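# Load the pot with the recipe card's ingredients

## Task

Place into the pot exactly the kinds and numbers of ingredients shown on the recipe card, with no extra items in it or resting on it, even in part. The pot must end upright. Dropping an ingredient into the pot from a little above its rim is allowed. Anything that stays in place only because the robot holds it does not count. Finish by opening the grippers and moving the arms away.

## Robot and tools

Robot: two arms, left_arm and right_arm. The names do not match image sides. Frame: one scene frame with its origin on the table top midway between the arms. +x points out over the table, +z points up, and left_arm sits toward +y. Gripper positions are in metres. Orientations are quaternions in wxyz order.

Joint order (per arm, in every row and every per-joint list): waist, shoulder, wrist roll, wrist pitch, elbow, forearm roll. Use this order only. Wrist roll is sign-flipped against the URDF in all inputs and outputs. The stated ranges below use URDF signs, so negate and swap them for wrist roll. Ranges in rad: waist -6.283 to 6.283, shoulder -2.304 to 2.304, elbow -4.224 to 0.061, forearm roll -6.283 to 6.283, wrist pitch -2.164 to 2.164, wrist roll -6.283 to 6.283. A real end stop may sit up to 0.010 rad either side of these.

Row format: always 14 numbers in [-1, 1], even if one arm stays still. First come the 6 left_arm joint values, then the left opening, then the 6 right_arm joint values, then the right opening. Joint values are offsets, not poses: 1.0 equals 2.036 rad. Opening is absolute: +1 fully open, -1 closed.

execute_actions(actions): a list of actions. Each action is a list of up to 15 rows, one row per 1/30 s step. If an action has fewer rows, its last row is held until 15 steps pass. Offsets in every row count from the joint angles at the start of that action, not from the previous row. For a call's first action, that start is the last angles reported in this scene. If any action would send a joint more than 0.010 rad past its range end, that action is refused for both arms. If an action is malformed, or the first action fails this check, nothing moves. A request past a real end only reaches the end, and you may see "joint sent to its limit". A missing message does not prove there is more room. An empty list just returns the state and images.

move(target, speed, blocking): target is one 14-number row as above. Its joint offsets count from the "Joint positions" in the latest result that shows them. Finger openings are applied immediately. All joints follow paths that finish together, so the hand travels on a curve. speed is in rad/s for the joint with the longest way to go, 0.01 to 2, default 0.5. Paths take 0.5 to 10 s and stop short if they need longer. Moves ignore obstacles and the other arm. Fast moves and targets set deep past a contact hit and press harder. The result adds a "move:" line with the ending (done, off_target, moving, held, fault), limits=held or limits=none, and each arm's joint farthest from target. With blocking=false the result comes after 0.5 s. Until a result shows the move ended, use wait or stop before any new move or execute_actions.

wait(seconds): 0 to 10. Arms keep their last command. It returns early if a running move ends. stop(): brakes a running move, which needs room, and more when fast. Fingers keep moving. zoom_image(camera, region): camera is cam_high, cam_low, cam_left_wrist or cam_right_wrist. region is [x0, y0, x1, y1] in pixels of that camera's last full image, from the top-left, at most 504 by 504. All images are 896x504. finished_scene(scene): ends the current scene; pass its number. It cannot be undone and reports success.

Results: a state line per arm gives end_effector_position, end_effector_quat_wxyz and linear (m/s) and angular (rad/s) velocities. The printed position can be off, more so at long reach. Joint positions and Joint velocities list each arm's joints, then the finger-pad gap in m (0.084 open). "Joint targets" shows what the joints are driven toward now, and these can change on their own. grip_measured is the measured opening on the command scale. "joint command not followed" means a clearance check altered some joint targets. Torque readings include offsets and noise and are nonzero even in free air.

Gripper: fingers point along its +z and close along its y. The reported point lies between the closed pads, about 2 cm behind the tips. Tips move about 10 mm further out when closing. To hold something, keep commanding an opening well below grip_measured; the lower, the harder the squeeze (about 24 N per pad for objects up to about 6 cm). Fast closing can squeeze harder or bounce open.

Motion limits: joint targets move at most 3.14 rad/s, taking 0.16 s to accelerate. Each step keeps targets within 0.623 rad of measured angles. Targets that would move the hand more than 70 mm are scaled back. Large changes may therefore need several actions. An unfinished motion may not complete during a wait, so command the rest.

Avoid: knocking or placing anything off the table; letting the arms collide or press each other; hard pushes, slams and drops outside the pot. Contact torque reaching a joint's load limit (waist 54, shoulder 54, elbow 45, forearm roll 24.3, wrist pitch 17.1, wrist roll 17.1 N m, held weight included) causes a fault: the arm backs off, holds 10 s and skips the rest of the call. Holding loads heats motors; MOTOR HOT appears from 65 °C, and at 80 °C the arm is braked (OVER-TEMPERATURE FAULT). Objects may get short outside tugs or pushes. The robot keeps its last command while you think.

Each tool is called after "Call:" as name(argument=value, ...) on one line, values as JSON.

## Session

Call:
execute_actions(actions=[])

Scene clock: 0.00 s.
left_arm: end_effector_position=(+0.4929, +0.1455, +0.1194) grip_measured=+1.00 end_effector_quat_wxyz=(-0.489, +0.639, -0.489, +0.336) end_effector_velocity=(+0.000, -0.000, -0.000) end_effector_angular_velocity=(-0.000, +0.000, -0.001) | right_arm: end_effector_position=(+0.2300, -0.8356, +0.3152) grip_measured=+1.00 end_effector_quat_wxyz=(+0.026, +0.195, +0.950, +0.242) end_effector_velocity=(+0.001, -0.001, +0.001) end_effector_angular_velocity=(-0.003, -0.002, -0.001)
Joint names: [waist, shoulder, wrist roll, wrist pitch, elbow, forearm roll]
Joint positions: left_arm=[-0.864 -0.798  1.663 -1.354 -0.637  2.133  0.084] | right_arm=[-1.15  -0.405 -2.104 -1.225 -1.2    0.283  0.084]
Joint velocities: left_arm=[-0.    -0.    -0.     0.    -0.     0.001  0.   ] | right_arm=[-0.     0.002  0.     0.    -0.001  0.002 -0.   ]
Joint torques (N m, as the arm reports them, + toward a larger Joint positions number): no reading
Motor temperatures (°C, as the motors report them): left_arm=[28 26 28 32 30 30] | right_arm=[26 25 30 29 27 27]
Joint targets: left_arm=[-0.864 -0.798 1.663 -1.354 -0.637 2.133] | right_arm=[-1.150 -0.405 -2.104 -1.225 -1.200 0.283]

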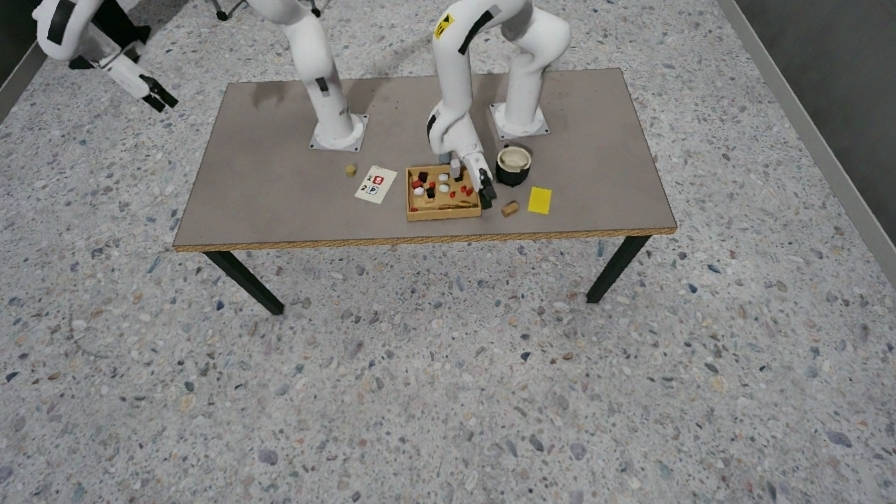

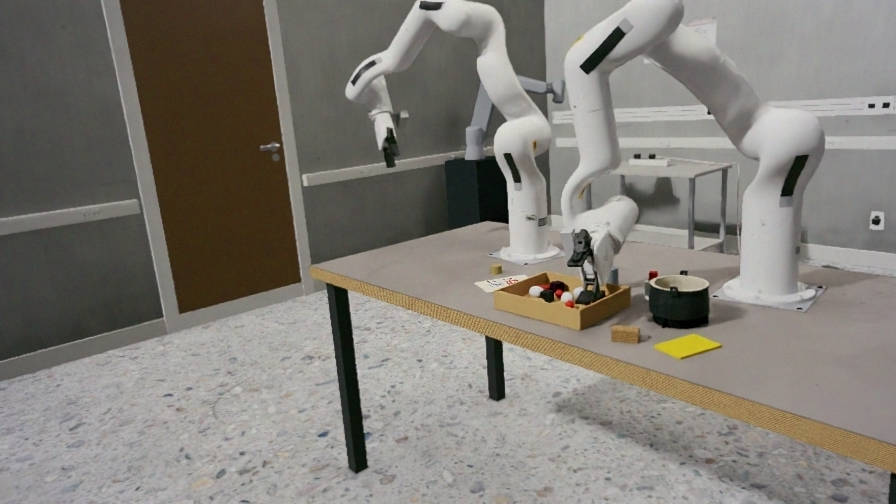

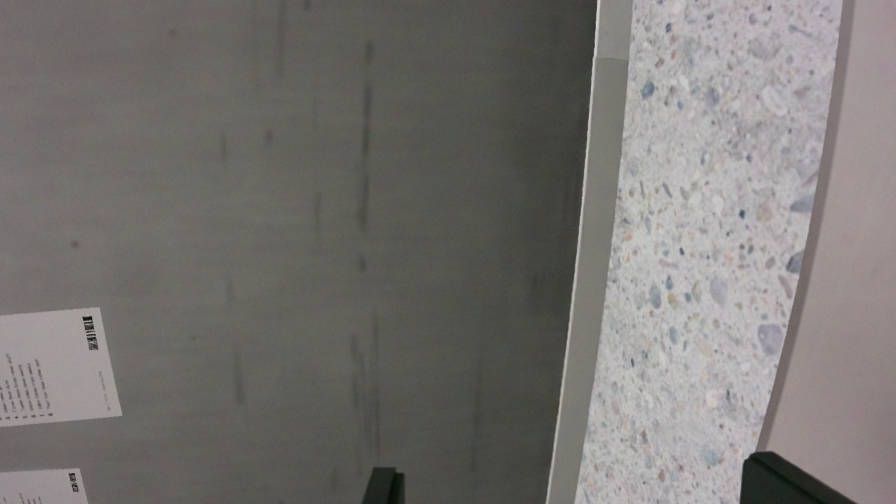

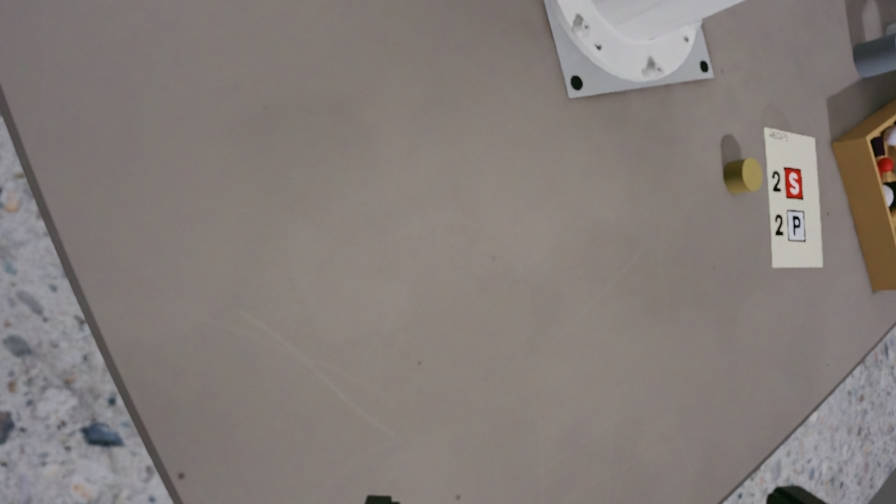

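Call:
move(target=[-0.04,0.263,-0.1,0,-0.098,-0.2,1,0,0,0,0,0,0,1], speed=0.8)

Call:
move(target=[-0.041,0,-0.278,0.383,0,-0.847,1,0,0,0,0,0,0,1], speed=1.6)

Scene clock: 2.93 s.
left_arm: end_effector_position=(+0.5311, +0.0993, +0.4398) grip_measured=+1.00 end_effector_quat_wxyz=(-0.488, +0.708, -0.219, +0.461) end_effector_velocity=(+0.000, +0.001, +0.003) end_effector_angular_velocity=(-0.005, -0.003, +0.003) | right_arm: end_effector_position=(+0.2300, -0.8356, +0.3152) grip_measured=+1.00 end_effector_quat_wxyz=(+0.026, +0.195, +0.950, +0.242) end_effector_velocity=(-0.000, -0.000, +0.000) end_effector_angular_velocity=(-0.001, +0.000, +0.001)
Joint names: [waist, shoulder, wrist roll, wrist pitch, elbow, forearm roll]
Joint positions: left_arm=[-0.946 -0.263  1.46  -1.354 -0.836  1.726  0.084] | right_arm=[-1.15  -0.405 -2.104 -1.225 -1.2    0.283  0.084]
Joint velocities: left_arm=[ 0.001  0.004 -0.001 -0.001 -0.002 -0.003 -0.   ] | right_arm=[ 0.     0.     0.     0.    -0.    -0.001 -0.   ]
Joint torques (N m, as the arm reports them, + toward a larger Joint positions number): left_arm=[ -6.17  22.85   0.13  -0.82 -27.31  -0.29] | right_arm=[  1.05  32.71   0.43  -0.59 -22.72  -0.59]
Motor temperatures (°C, as the motors report them): left_arm=[28 26 28 32 30 30] | right_arm=[26 25 30 29 27 27]
Joint targets: left_arm=[-0.946 -0.263 1.460 -1.354 -0.837 1.726] | right_arm=[-1.150 -0.405 -2.104 -1.225 -1.200 0.283]
move: done; limits=none; left_arm: farthest joint: the shoulder, 0.001 radians from its target (0.536 radians at the start); right_arm: farthest joint: the waist, 0.000 radians from its target (0.000 radians at the start)

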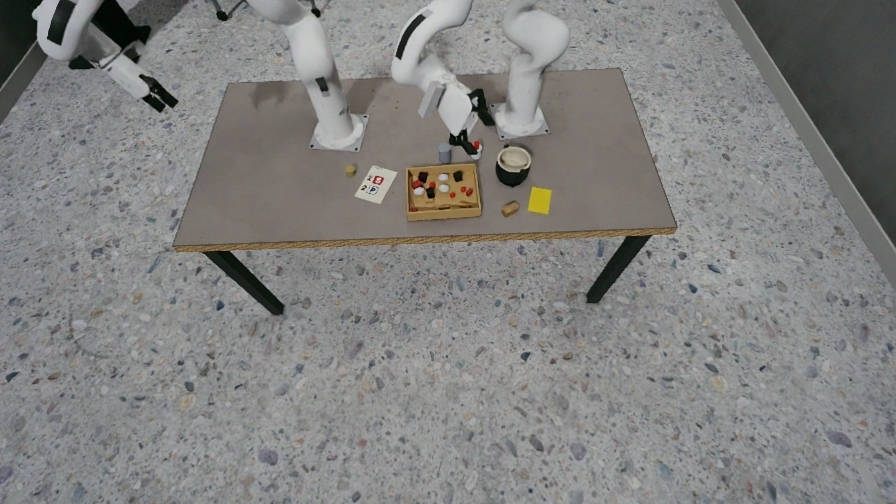

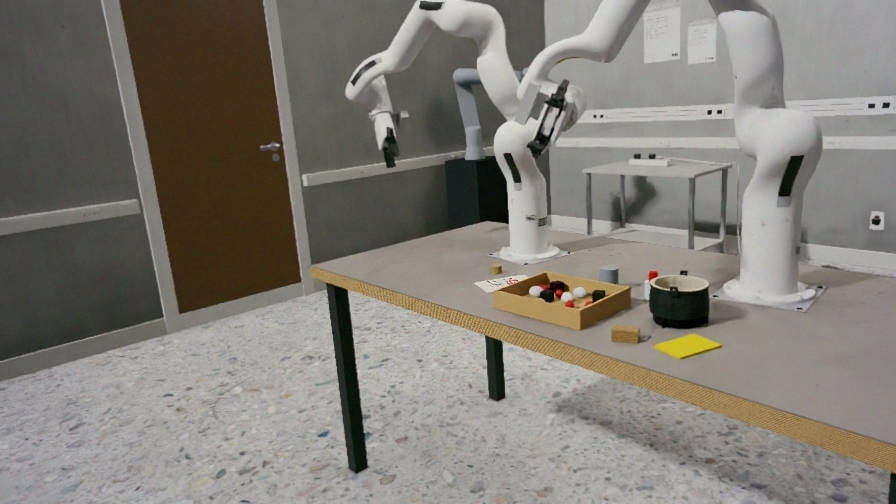

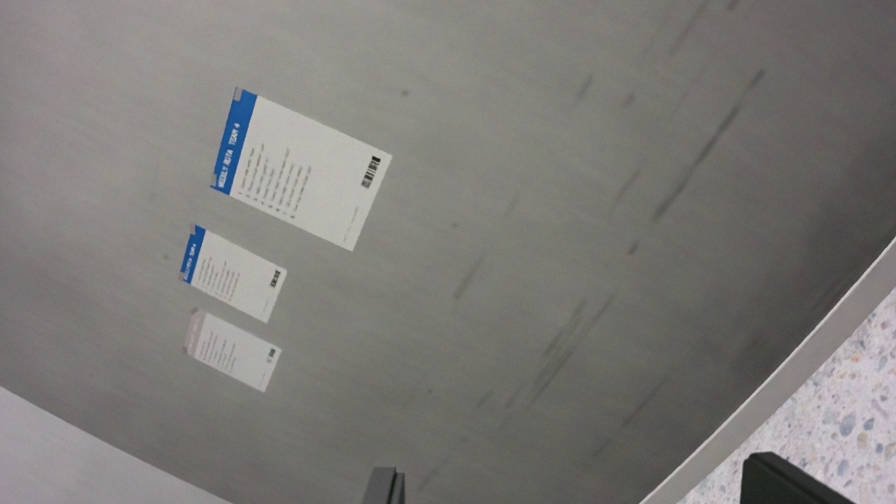

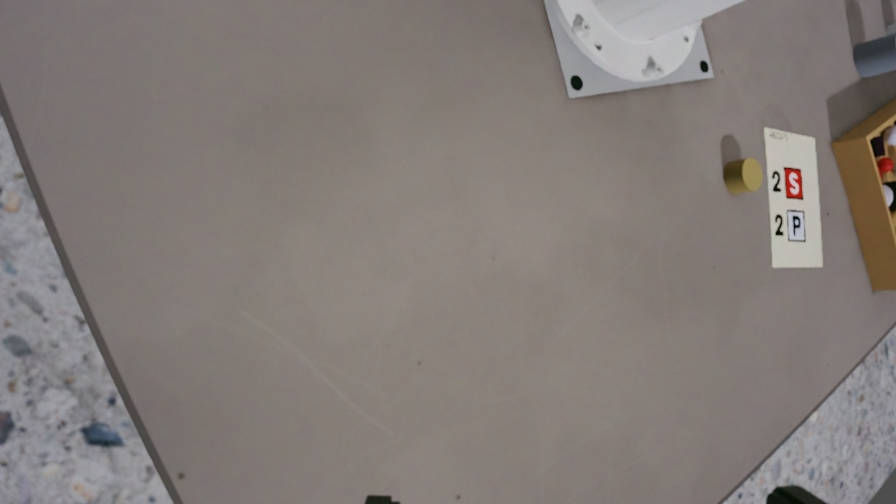

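Scene clock: 4.87 s.
left_arm: end_effector_position=(+0.2903, -0.0447, +0.2195) grip_measured=+1.00 end_effector_quat_wxyz=(-0.001, +1.000, -0.001, -0.000) end_effector_velocity=(+0.000, -0.001, -0.000) end_effector_angular_velocity=(-0.003, +0.000, +0.003) | right_arm: end_effector_position=(+0.2300, -0.8356, +0.3152) grip_measured=+1.00 end_effector_quat_wxyz=(+0.026, +0.195, +0.950, +0.242) end_effector_velocity=(-0.000, -0.000, +0.000) end_effector_angular_velocity=(-0.002, +0.001, +0.001)
Joint names: [waist, shoulder, wrist roll, wrist pitch, elbow, forearm roll]
Joint positions: left_arm=[-1.029 -0.263  0.894 -0.575 -0.836  0.002  0.084] | right_arm=[-1.15  -0.405 -2.104 -1.225 -1.2    0.283  0.084]
Joint velocities: left_arm=[ 0.     0.    -0.001  0.002  0.    -0.004 -0.   ] | right_arm=[ 0.     0.001 -0.     0.    -0.    -0.002 -0.   ]
Joint torques (N m, as the arm reports them, + toward a larger Joint positions number): left_arm=[ -7.34  22.82  -0.25   0.06 -24.91  -0.31] | right_arm=[  0.79  33.26   0.33  -0.64 -22.23  -0.59]
Motor temperatures (°C, as the motors report them): left_arm=[28 26 28 32 30 30] | right_arm=[26 25 30 29 27 27]
Joint targets: left_arm=[-1.029 -0.263 0.894 -0.575 -0.836 0.002] | right_arm=[-1.150 -0.405 -2.104 -1.225 -1.200 0.283]
move: done; limits=none; left_arm: farthest joint: the forearm roll, 0.001 radians from its target (1.724 radians at the start); right_arm: farthest joint: the waist, 0.000 radians from its target (0.000 radians at the start)

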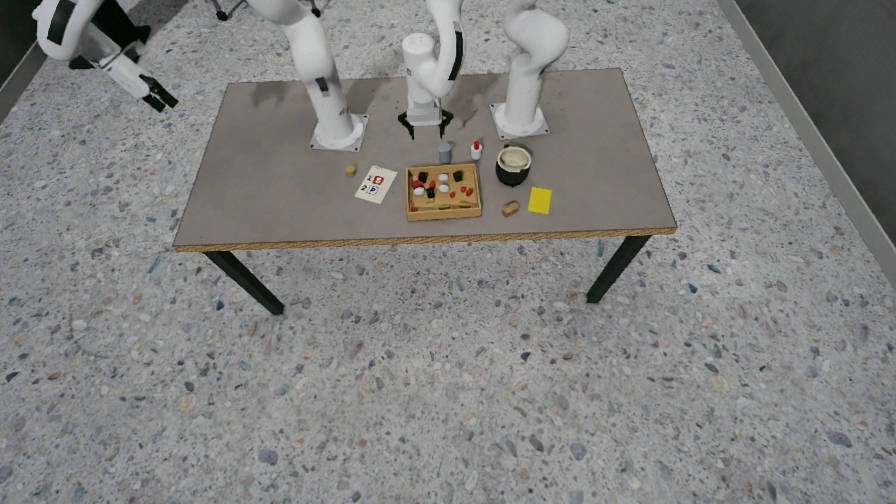

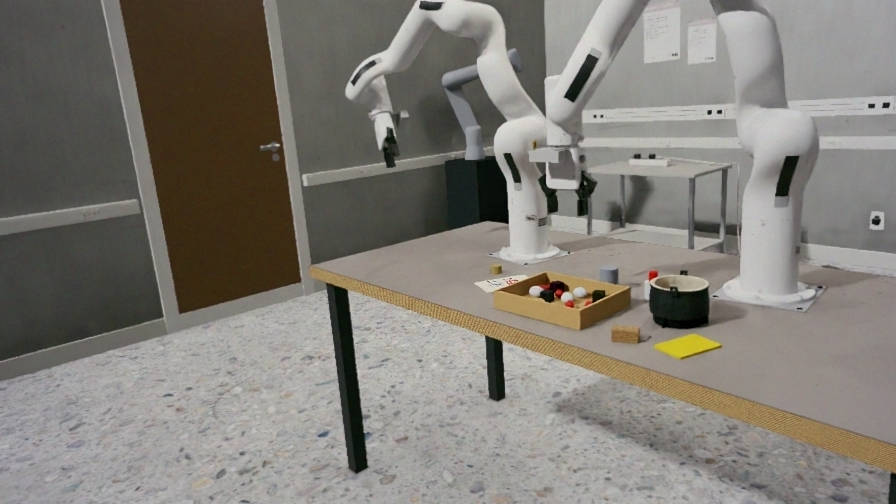

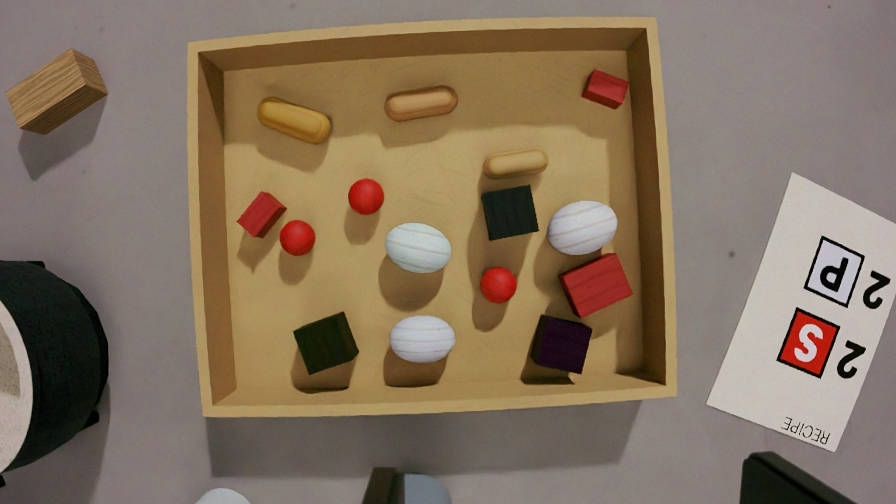

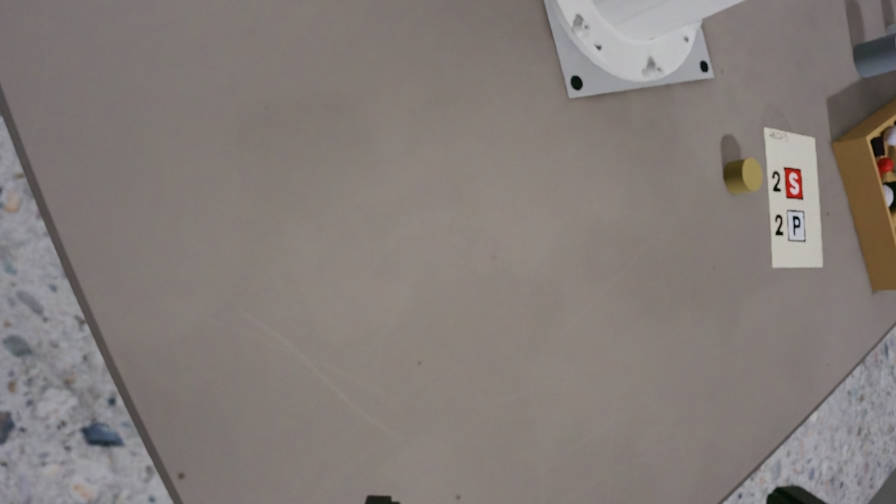

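Call:
zoom_image(camera="cam_left_wrist", region=[440, 50, 896, 420])

Region (440, 50, 896, 420) of cam_left_wrist's 896x504 image, scaled by 1.105, with more detail than that image has; it fills the top 409 rows of this view, and the rest is white.

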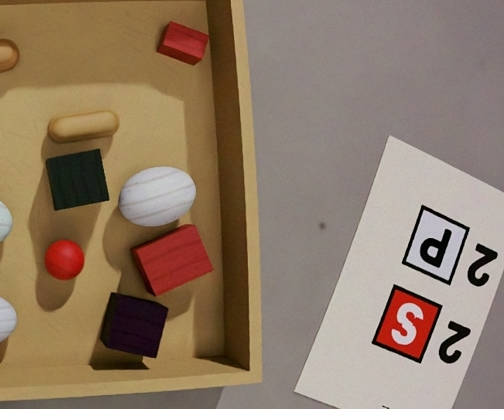

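Call:
move(target=[0.084,-0.1467,0.57,0.148,0.0004,-0.001,-0.15,0,0,0,0,0,0,1], speed=1.2)

Scene clock: 10.50 s.
left_arm: end_effector_position=(+0.3536, +0.0030, +0.0800) grip_measured=-0.16 end_effector_quat_wxyz=(+0.000, +0.787, +0.617, +0.000) end_effector_velocity=(-0.000, +0.000, -0.001) end_effector_angular_velocity=(+0.000, +0.000, +0.002) | right_arm: end_effector_position=(+0.2300, -0.8356, +0.3152) grip_measured=+1.00 end_effector_quat_wxyz=(+0.026, +0.195, +0.950, +0.242) end_effector_velocity=(-0.000, -0.000, +0.000) end_effector_angular_velocity=(-0.001, +0.000, +0.000)
Joint names: [waist, shoulder, wrist roll, wrist pitch, elbow, forearm roll]
Joint positions: left_arm=[-0.858 -0.562  2.054 -0.273 -0.836  0.     0.037] | right_arm=[-1.15  -0.405 -2.104 -1.225 -1.2    0.283  0.084]
Joint velocities: left_arm=[ 0.001 -0.001  0.001  0.001  0.    -0.     0.   ] | right_arm=[-0.     0.     0.    -0.    -0.001 -0.001 -0.   ]
Joint torques (N m, as the arm reports them, + toward a larger Joint positions number): left_arm=[ -7.25  25.68   0.15  -0.09 -19.03  -2.57] | right_arm=[  0.87  32.97   0.33  -0.55 -22.34  -0.55]
Motor temperatures (°C, as the motors report them): left_arm=[28 26 28 32 30 30] | right_arm=[26 25 30 29 27 27]
Joint targets: left_arm=[-0.858 -0.562 2.054 -0.273 -0.836 0.000] | right_arm=[-1.150 -0.405 -2.104 -1.225 -1.200 0.283]
move: done; limits=none; left_arm: farthest joint: the waist, 0.000 radians from its target (0.171 radians at the start); right_arm: farthest joint: the waist, 0.000 radians from its target (0.000 radians at the start)

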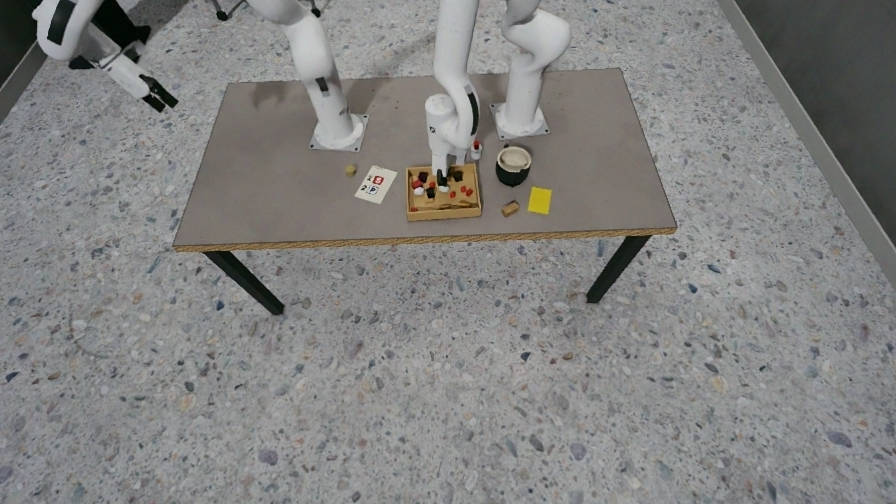

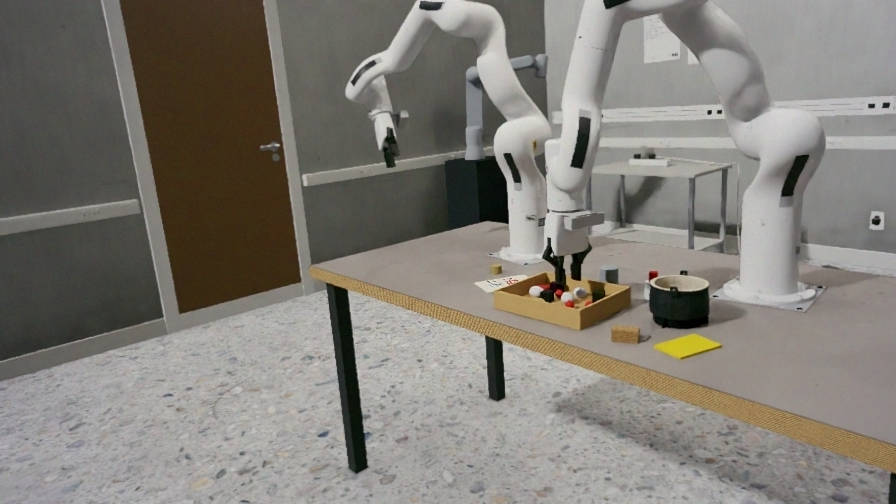

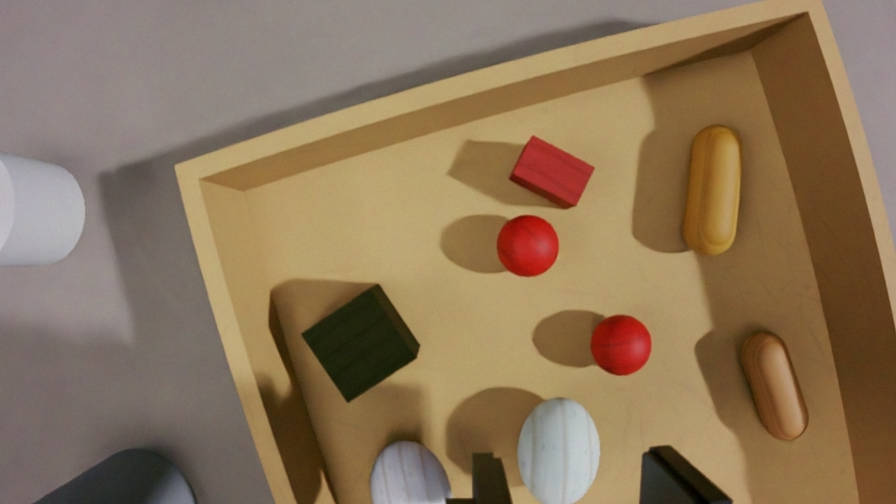

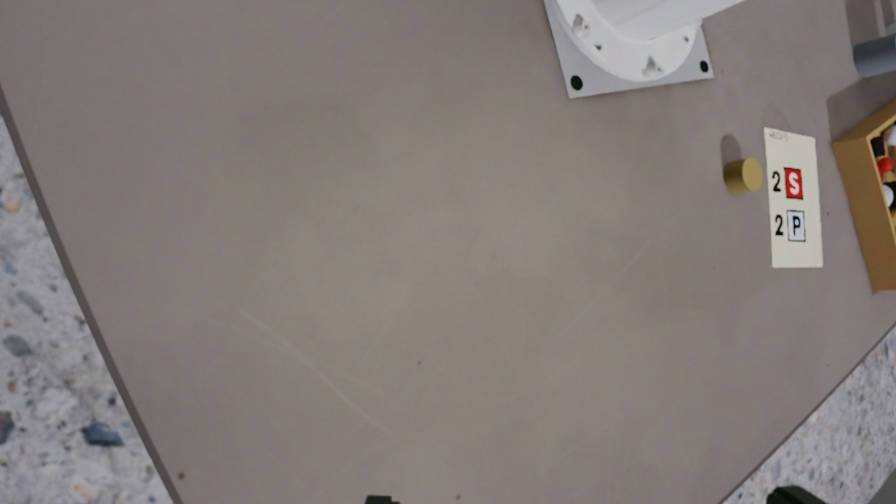

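Call:
execute_actions(actions=[])

Scene clock: 12.73 s.
left_arm: end_effector_position=(+0.3536, +0.0030, +0.0799) grip_measured=-0.16 end_effector_quat_wxyz=(+0.000, +0.787, +0.617, +0.000) end_effector_velocity=(+0.000, +0.000, -0.000) end_effector_angular_velocity=(+0.000, -0.000, -0.001) | right_arm: end_effector_position=(+0.2300, -0.8356, +0.3152) grip_measured=+1.00 end_effector_quat_wxyz=(+0.026, +0.195, +0.950, +0.242) end_effector_velocity=(+0.000, -0.000, -0.001) end_effector_angular_velocity=(-0.000, +0.000, -0.000)
Joint names: [waist, shoulder, wrist roll, wrist pitch, elbow, forearm roll]
Joint positions: left_arm=[-0.858 -0.562  2.054 -0.273 -0.836  0.     0.037] | right_arm=[-1.15  -0.405 -2.104 -1.225 -1.2    0.283  0.084]
Joint velocities: left_arm=[ 0.    -0.    -0.     0.     0.     0.001 -0.   ] | right_arm=[ 0.    -0.002 -0.     0.001 -0.001 -0.     0.   ]
Joint torques (N m, as the arm reports them, + toward a larger Joint positions number): left_arm=[ -4.3   25.61   0.33  -0.36 -17.75  -1.54] | right_arm=[  0.88  33.     0.42  -0.54 -22.4   -0.52]
Motor temperatures (°C, as the motors report them): left_arm=[28 26 28 32 30 30] | right_arm=[26 25 30 29 27 27]
Joint targets: left_arm=[-0.858 -0.562 2.054 -0.273 -0.836 0.000] | right_arm=[-1.150 -0.405 -2.104 -1.225 -1.200 0.283]

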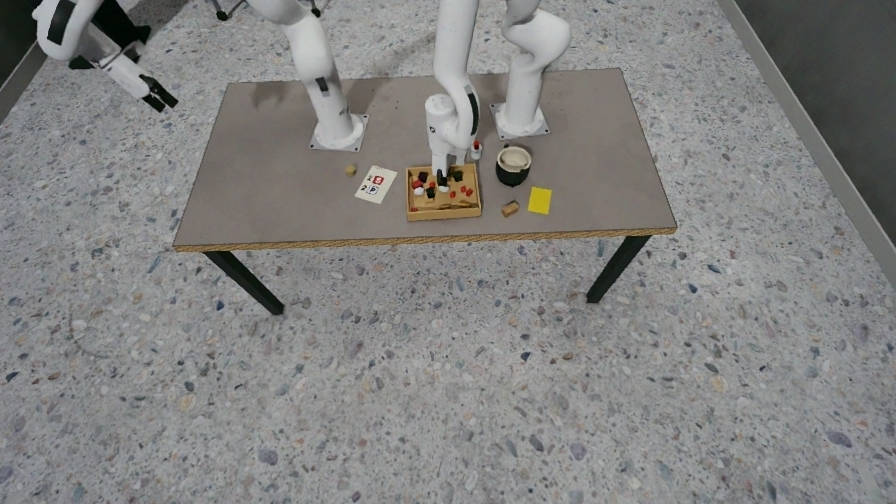

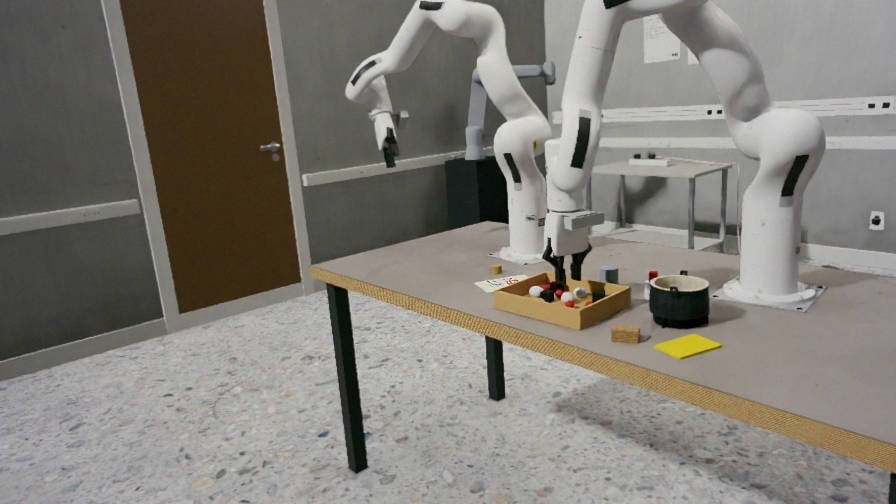

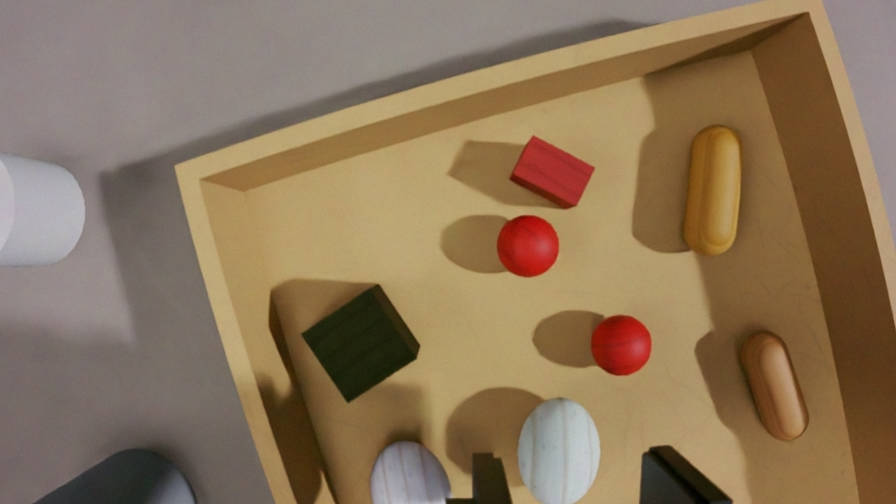

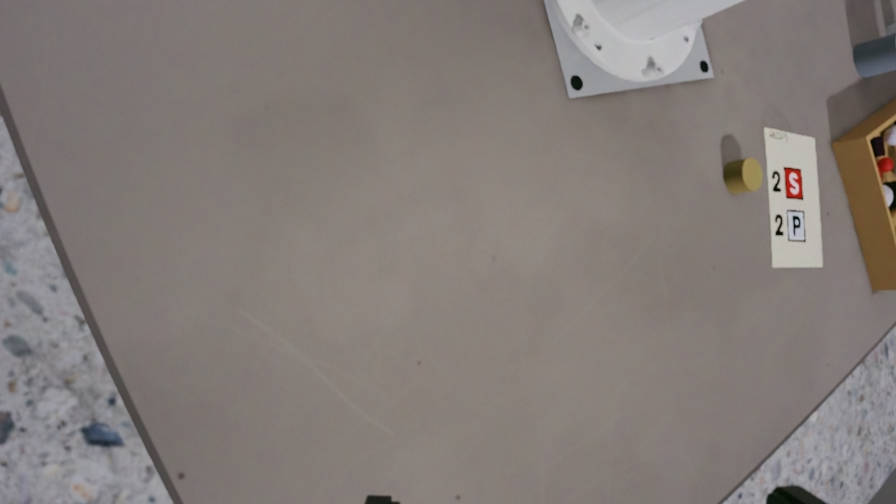

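Call:
move(target=[0.001,-0.057,0,0.046,-0.011,0,-0.15,0,0,0,0,0,0,1], speed=0.15)

Call:
execute_actions(actions=[[[0,0,0,0,0,0,-0.2,0,0,0,0,0,0,1],[0,0,0,0,0,0,-0.25,0,0,0,0,0,0,1],[0,0,0,0,0,0,-0.3,0,0,0,0,0,0,1],[0,0,0,0,0,0,-0.35,0,0,0,0,0,0,1],[0,0,0,0,0,0,-0.4,0,0,0,0,0,0,1],[0,0,0,0,0,0,-0.45,0,0,0,0,0,0,1],[0,0,0,0,0,0,-0.5,0,0,0,0,0,0,1],[0,0,0,0,0,0,-0.55,0,0,0,0,0,0,1],[0,0,0,0,0,0,-0.6,0,0,0,0,0,0,1],[0,0,0,0,0,0,-0.65,0,0,0,0,0,0,1],[0,0,0,0,0,0,-0.7,0,0,0,0,0,0,1]]])

Scene clock: 14.97 s.
left_arm: end_effector_position=(+0.3551, +0.0030, +0.0311) grip_measured=-0.16 end_effector_quat_wxyz=(+0.000, +0.786, +0.618, +0.000) end_effector_velocity=(+0.000, +0.000, -0.001) end_effector_angular_velocity=(-0.000, +0.000, +0.002) | right_arm: end_effector_position=(+0.2300, -0.8356, +0.3152) grip_measured=+1.00 end_effector_quat_wxyz=(+0.026, +0.195, +0.950, +0.242) end_effector_velocity=(+0.000, +0.000, -0.000) end_effector_angular_velocity=(+0.001, -0.001, -0.001)
Joint names: [waist, shoulder, wrist roll, wrist pitch, elbow, forearm roll]
Joint positions: left_arm=[-0.856 -0.678  2.054 -0.18  -0.858  0.     0.037] | right_arm=[-1.15  -0.405 -2.104 -1.225 -1.2    0.283  0.084]
Joint velocities: left_arm=[ 0.001 -0.002 -0.     0.002 -0.    -0.002 -0.   ] | right_arm=[ 0.    -0.     0.     0.     0.001  0.002  0.   ]
Joint torques (N m, as the arm reports them, + toward a larger Joint positions number): left_arm=[ -5.13  28.05  -0.07  -0.05 -16.33  -1.52] | right_arm=[  1.23  33.4    0.42  -0.56 -22.29  -0.69]
Motor temperatures (°C, as the motors report them): left_arm=[28 26 28 32 30 30] | right_arm=[26 25 30 29 27 27]
Joint targets: left_arm=[-0.856 -0.678 2.054 -0.180 -0.858 0.000] | right_arm=[-1.150 -0.405 -2.104 -1.225 -1.200 0.283]
move: done; limits=none; left_arm: farthest joint: the wrist pitch, 0.001 radians from its target (0.094 radians at the start); right_arm: farthest joint: the waist, 0.000 radians from its target (0.000 radians at the start)

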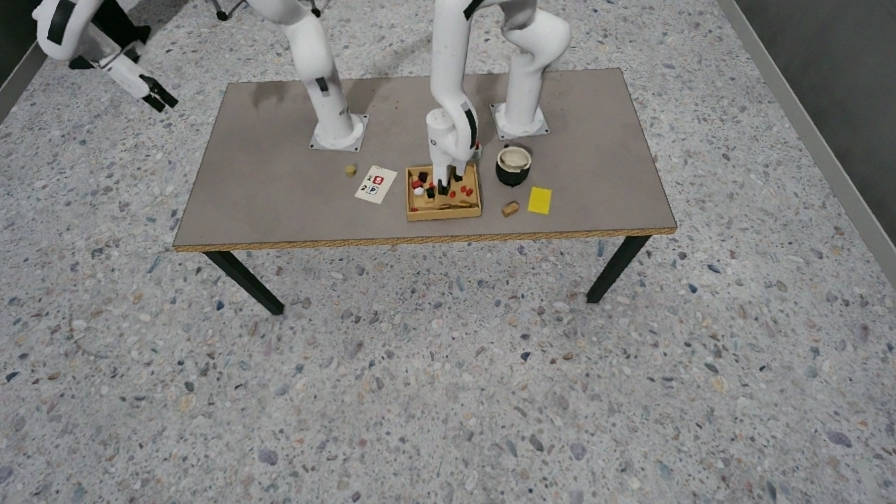

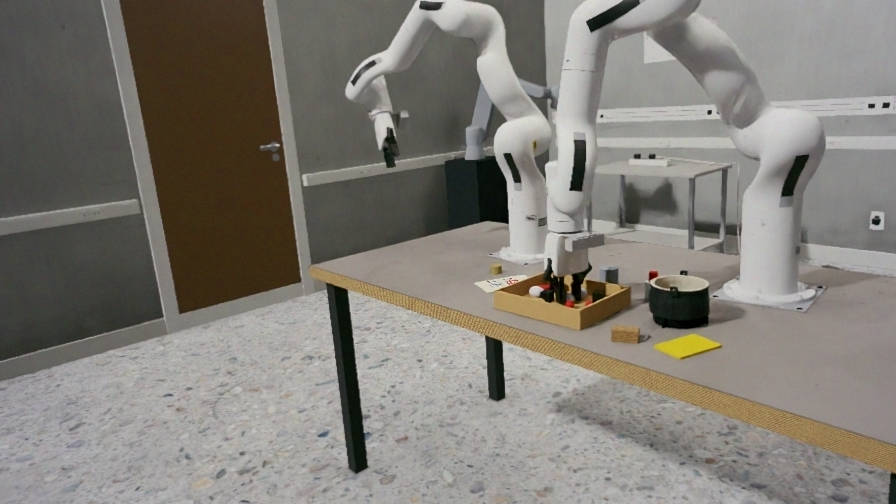

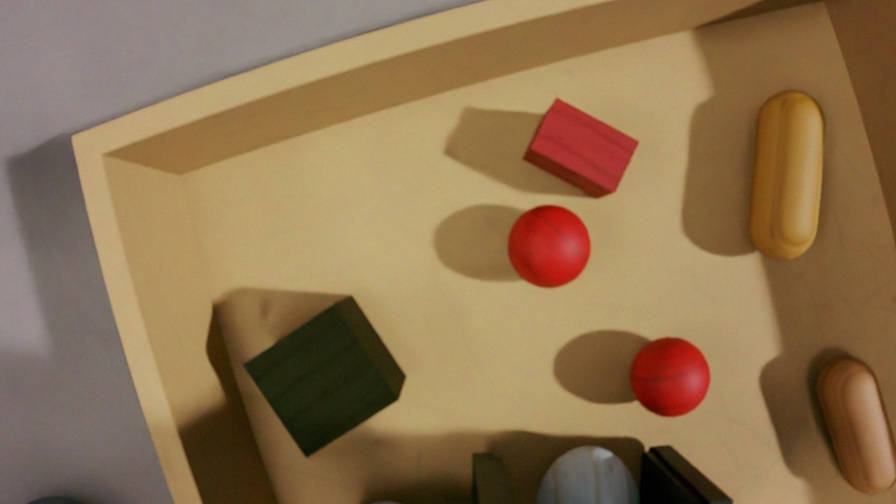

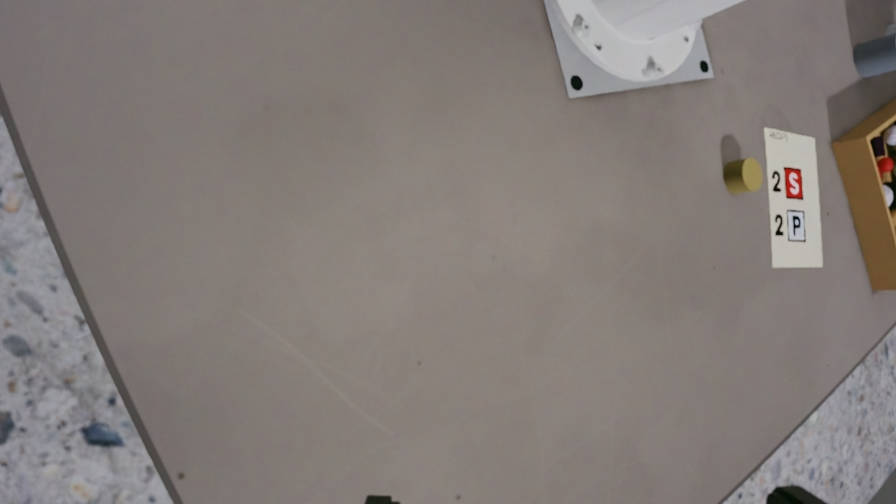

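Scene clock: 15.47 s.
left_arm: end_effector_position=(+0.3551, +0.0030, +0.0311) grip_measured=-0.42 end_effector_quat_wxyz=(+0.000, +0.786, +0.618, +0.000) end_effector_velocity=(-0.000, -0.000, -0.000) end_effector_angular_velocity=(+0.000, -0.000, -0.001) | right_arm: end_effector_position=(+0.2300, -0.8356, +0.3152) grip_measured=+1.00 end_effector_quat_wxyz=(+0.026, +0.195, +0.950, +0.242) end_effector_velocity=(-0.000, +0.000, -0.000) end_effector_angular_velocity=(+0.001, +0.001, +0.000)
Joint names: [waist, shoulder, wrist roll, wrist pitch, elbow, forearm roll]
Joint positions: left_arm=[-0.856 -0.678  2.054 -0.18  -0.858  0.     0.026] | right_arm=[-1.15  -0.405 -2.104 -1.225 -1.2    0.283  0.084]
Joint velocities: left_arm=[-0.001 -0.     0.001  0.     0.     0.001 -0.   ] | right_arm=[-0.    -0.    -0.001 -0.     0.001 -0.001 -0.   ]
Joint torques (N m, as the arm reports them, + toward a larger Joint positions number): left_arm=[ -5.42  26.45  -0.02  -0.57 -15.87  -1.42] | right_arm=[  0.55  33.11   0.46  -0.56 -22.62  -0.69]
Motor temperatures (°C, as the motors report them): left_arm=[28 26 28 32 30 30] | right_arm=[26 25 30 29 27 27]
Joint targets: left_arm=[-0.856 -0.678 2.054 -0.180 -0.858 0.000] | right_arm=[-1.150 -0.405 -2.104 -1.225 -1.200 0.283]

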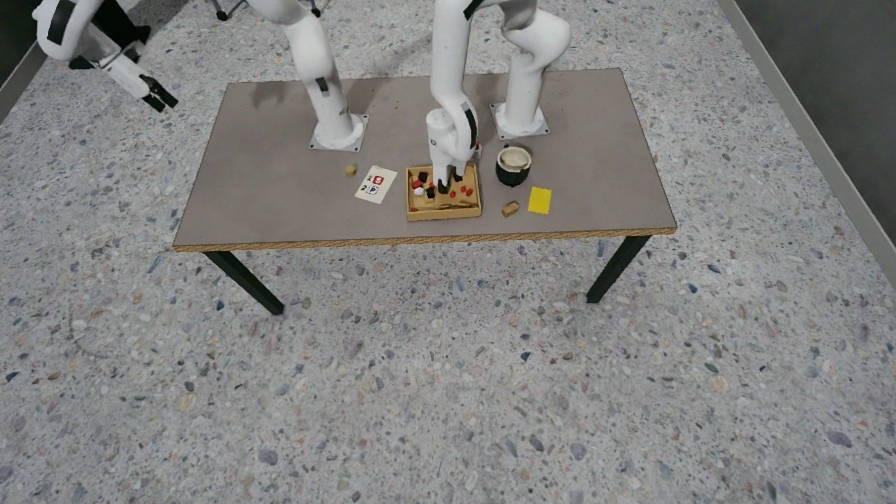

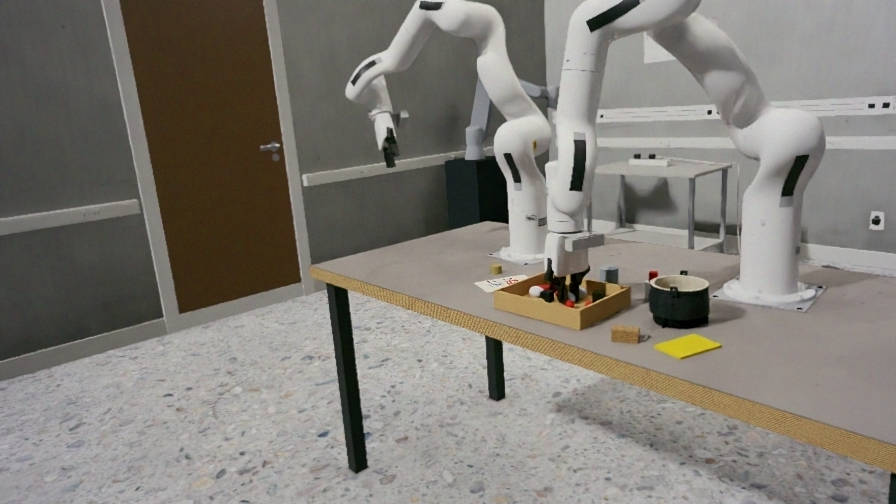

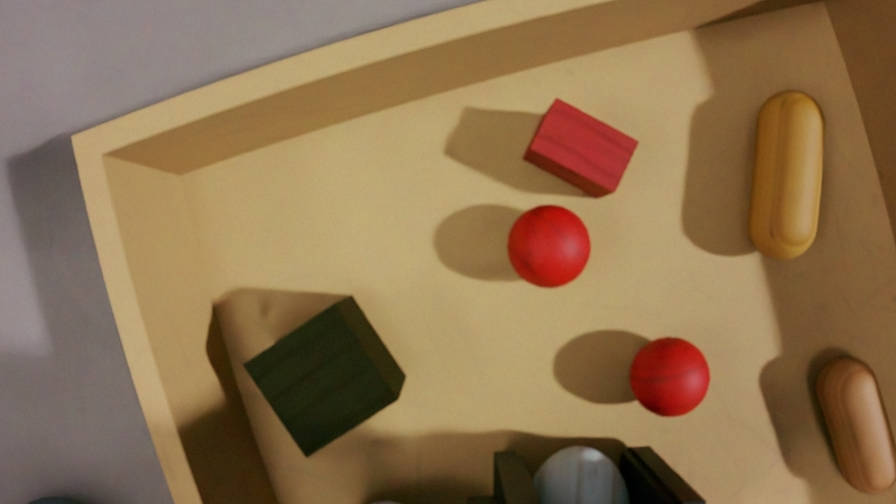

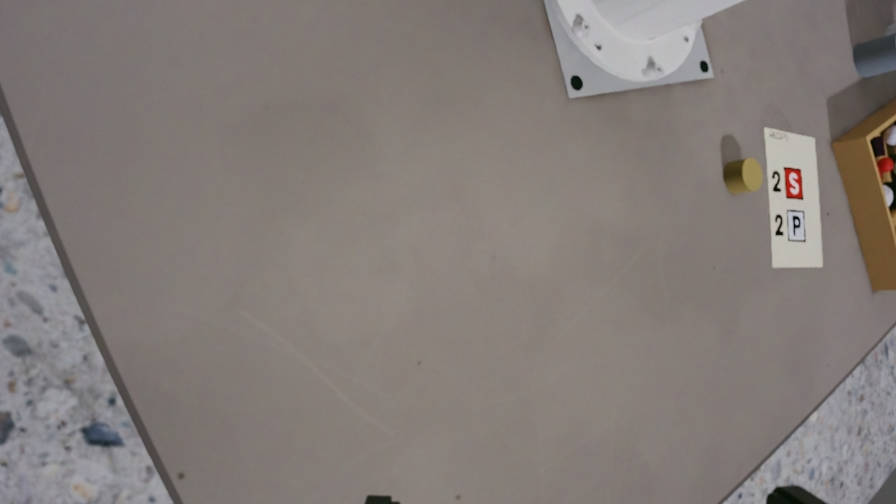

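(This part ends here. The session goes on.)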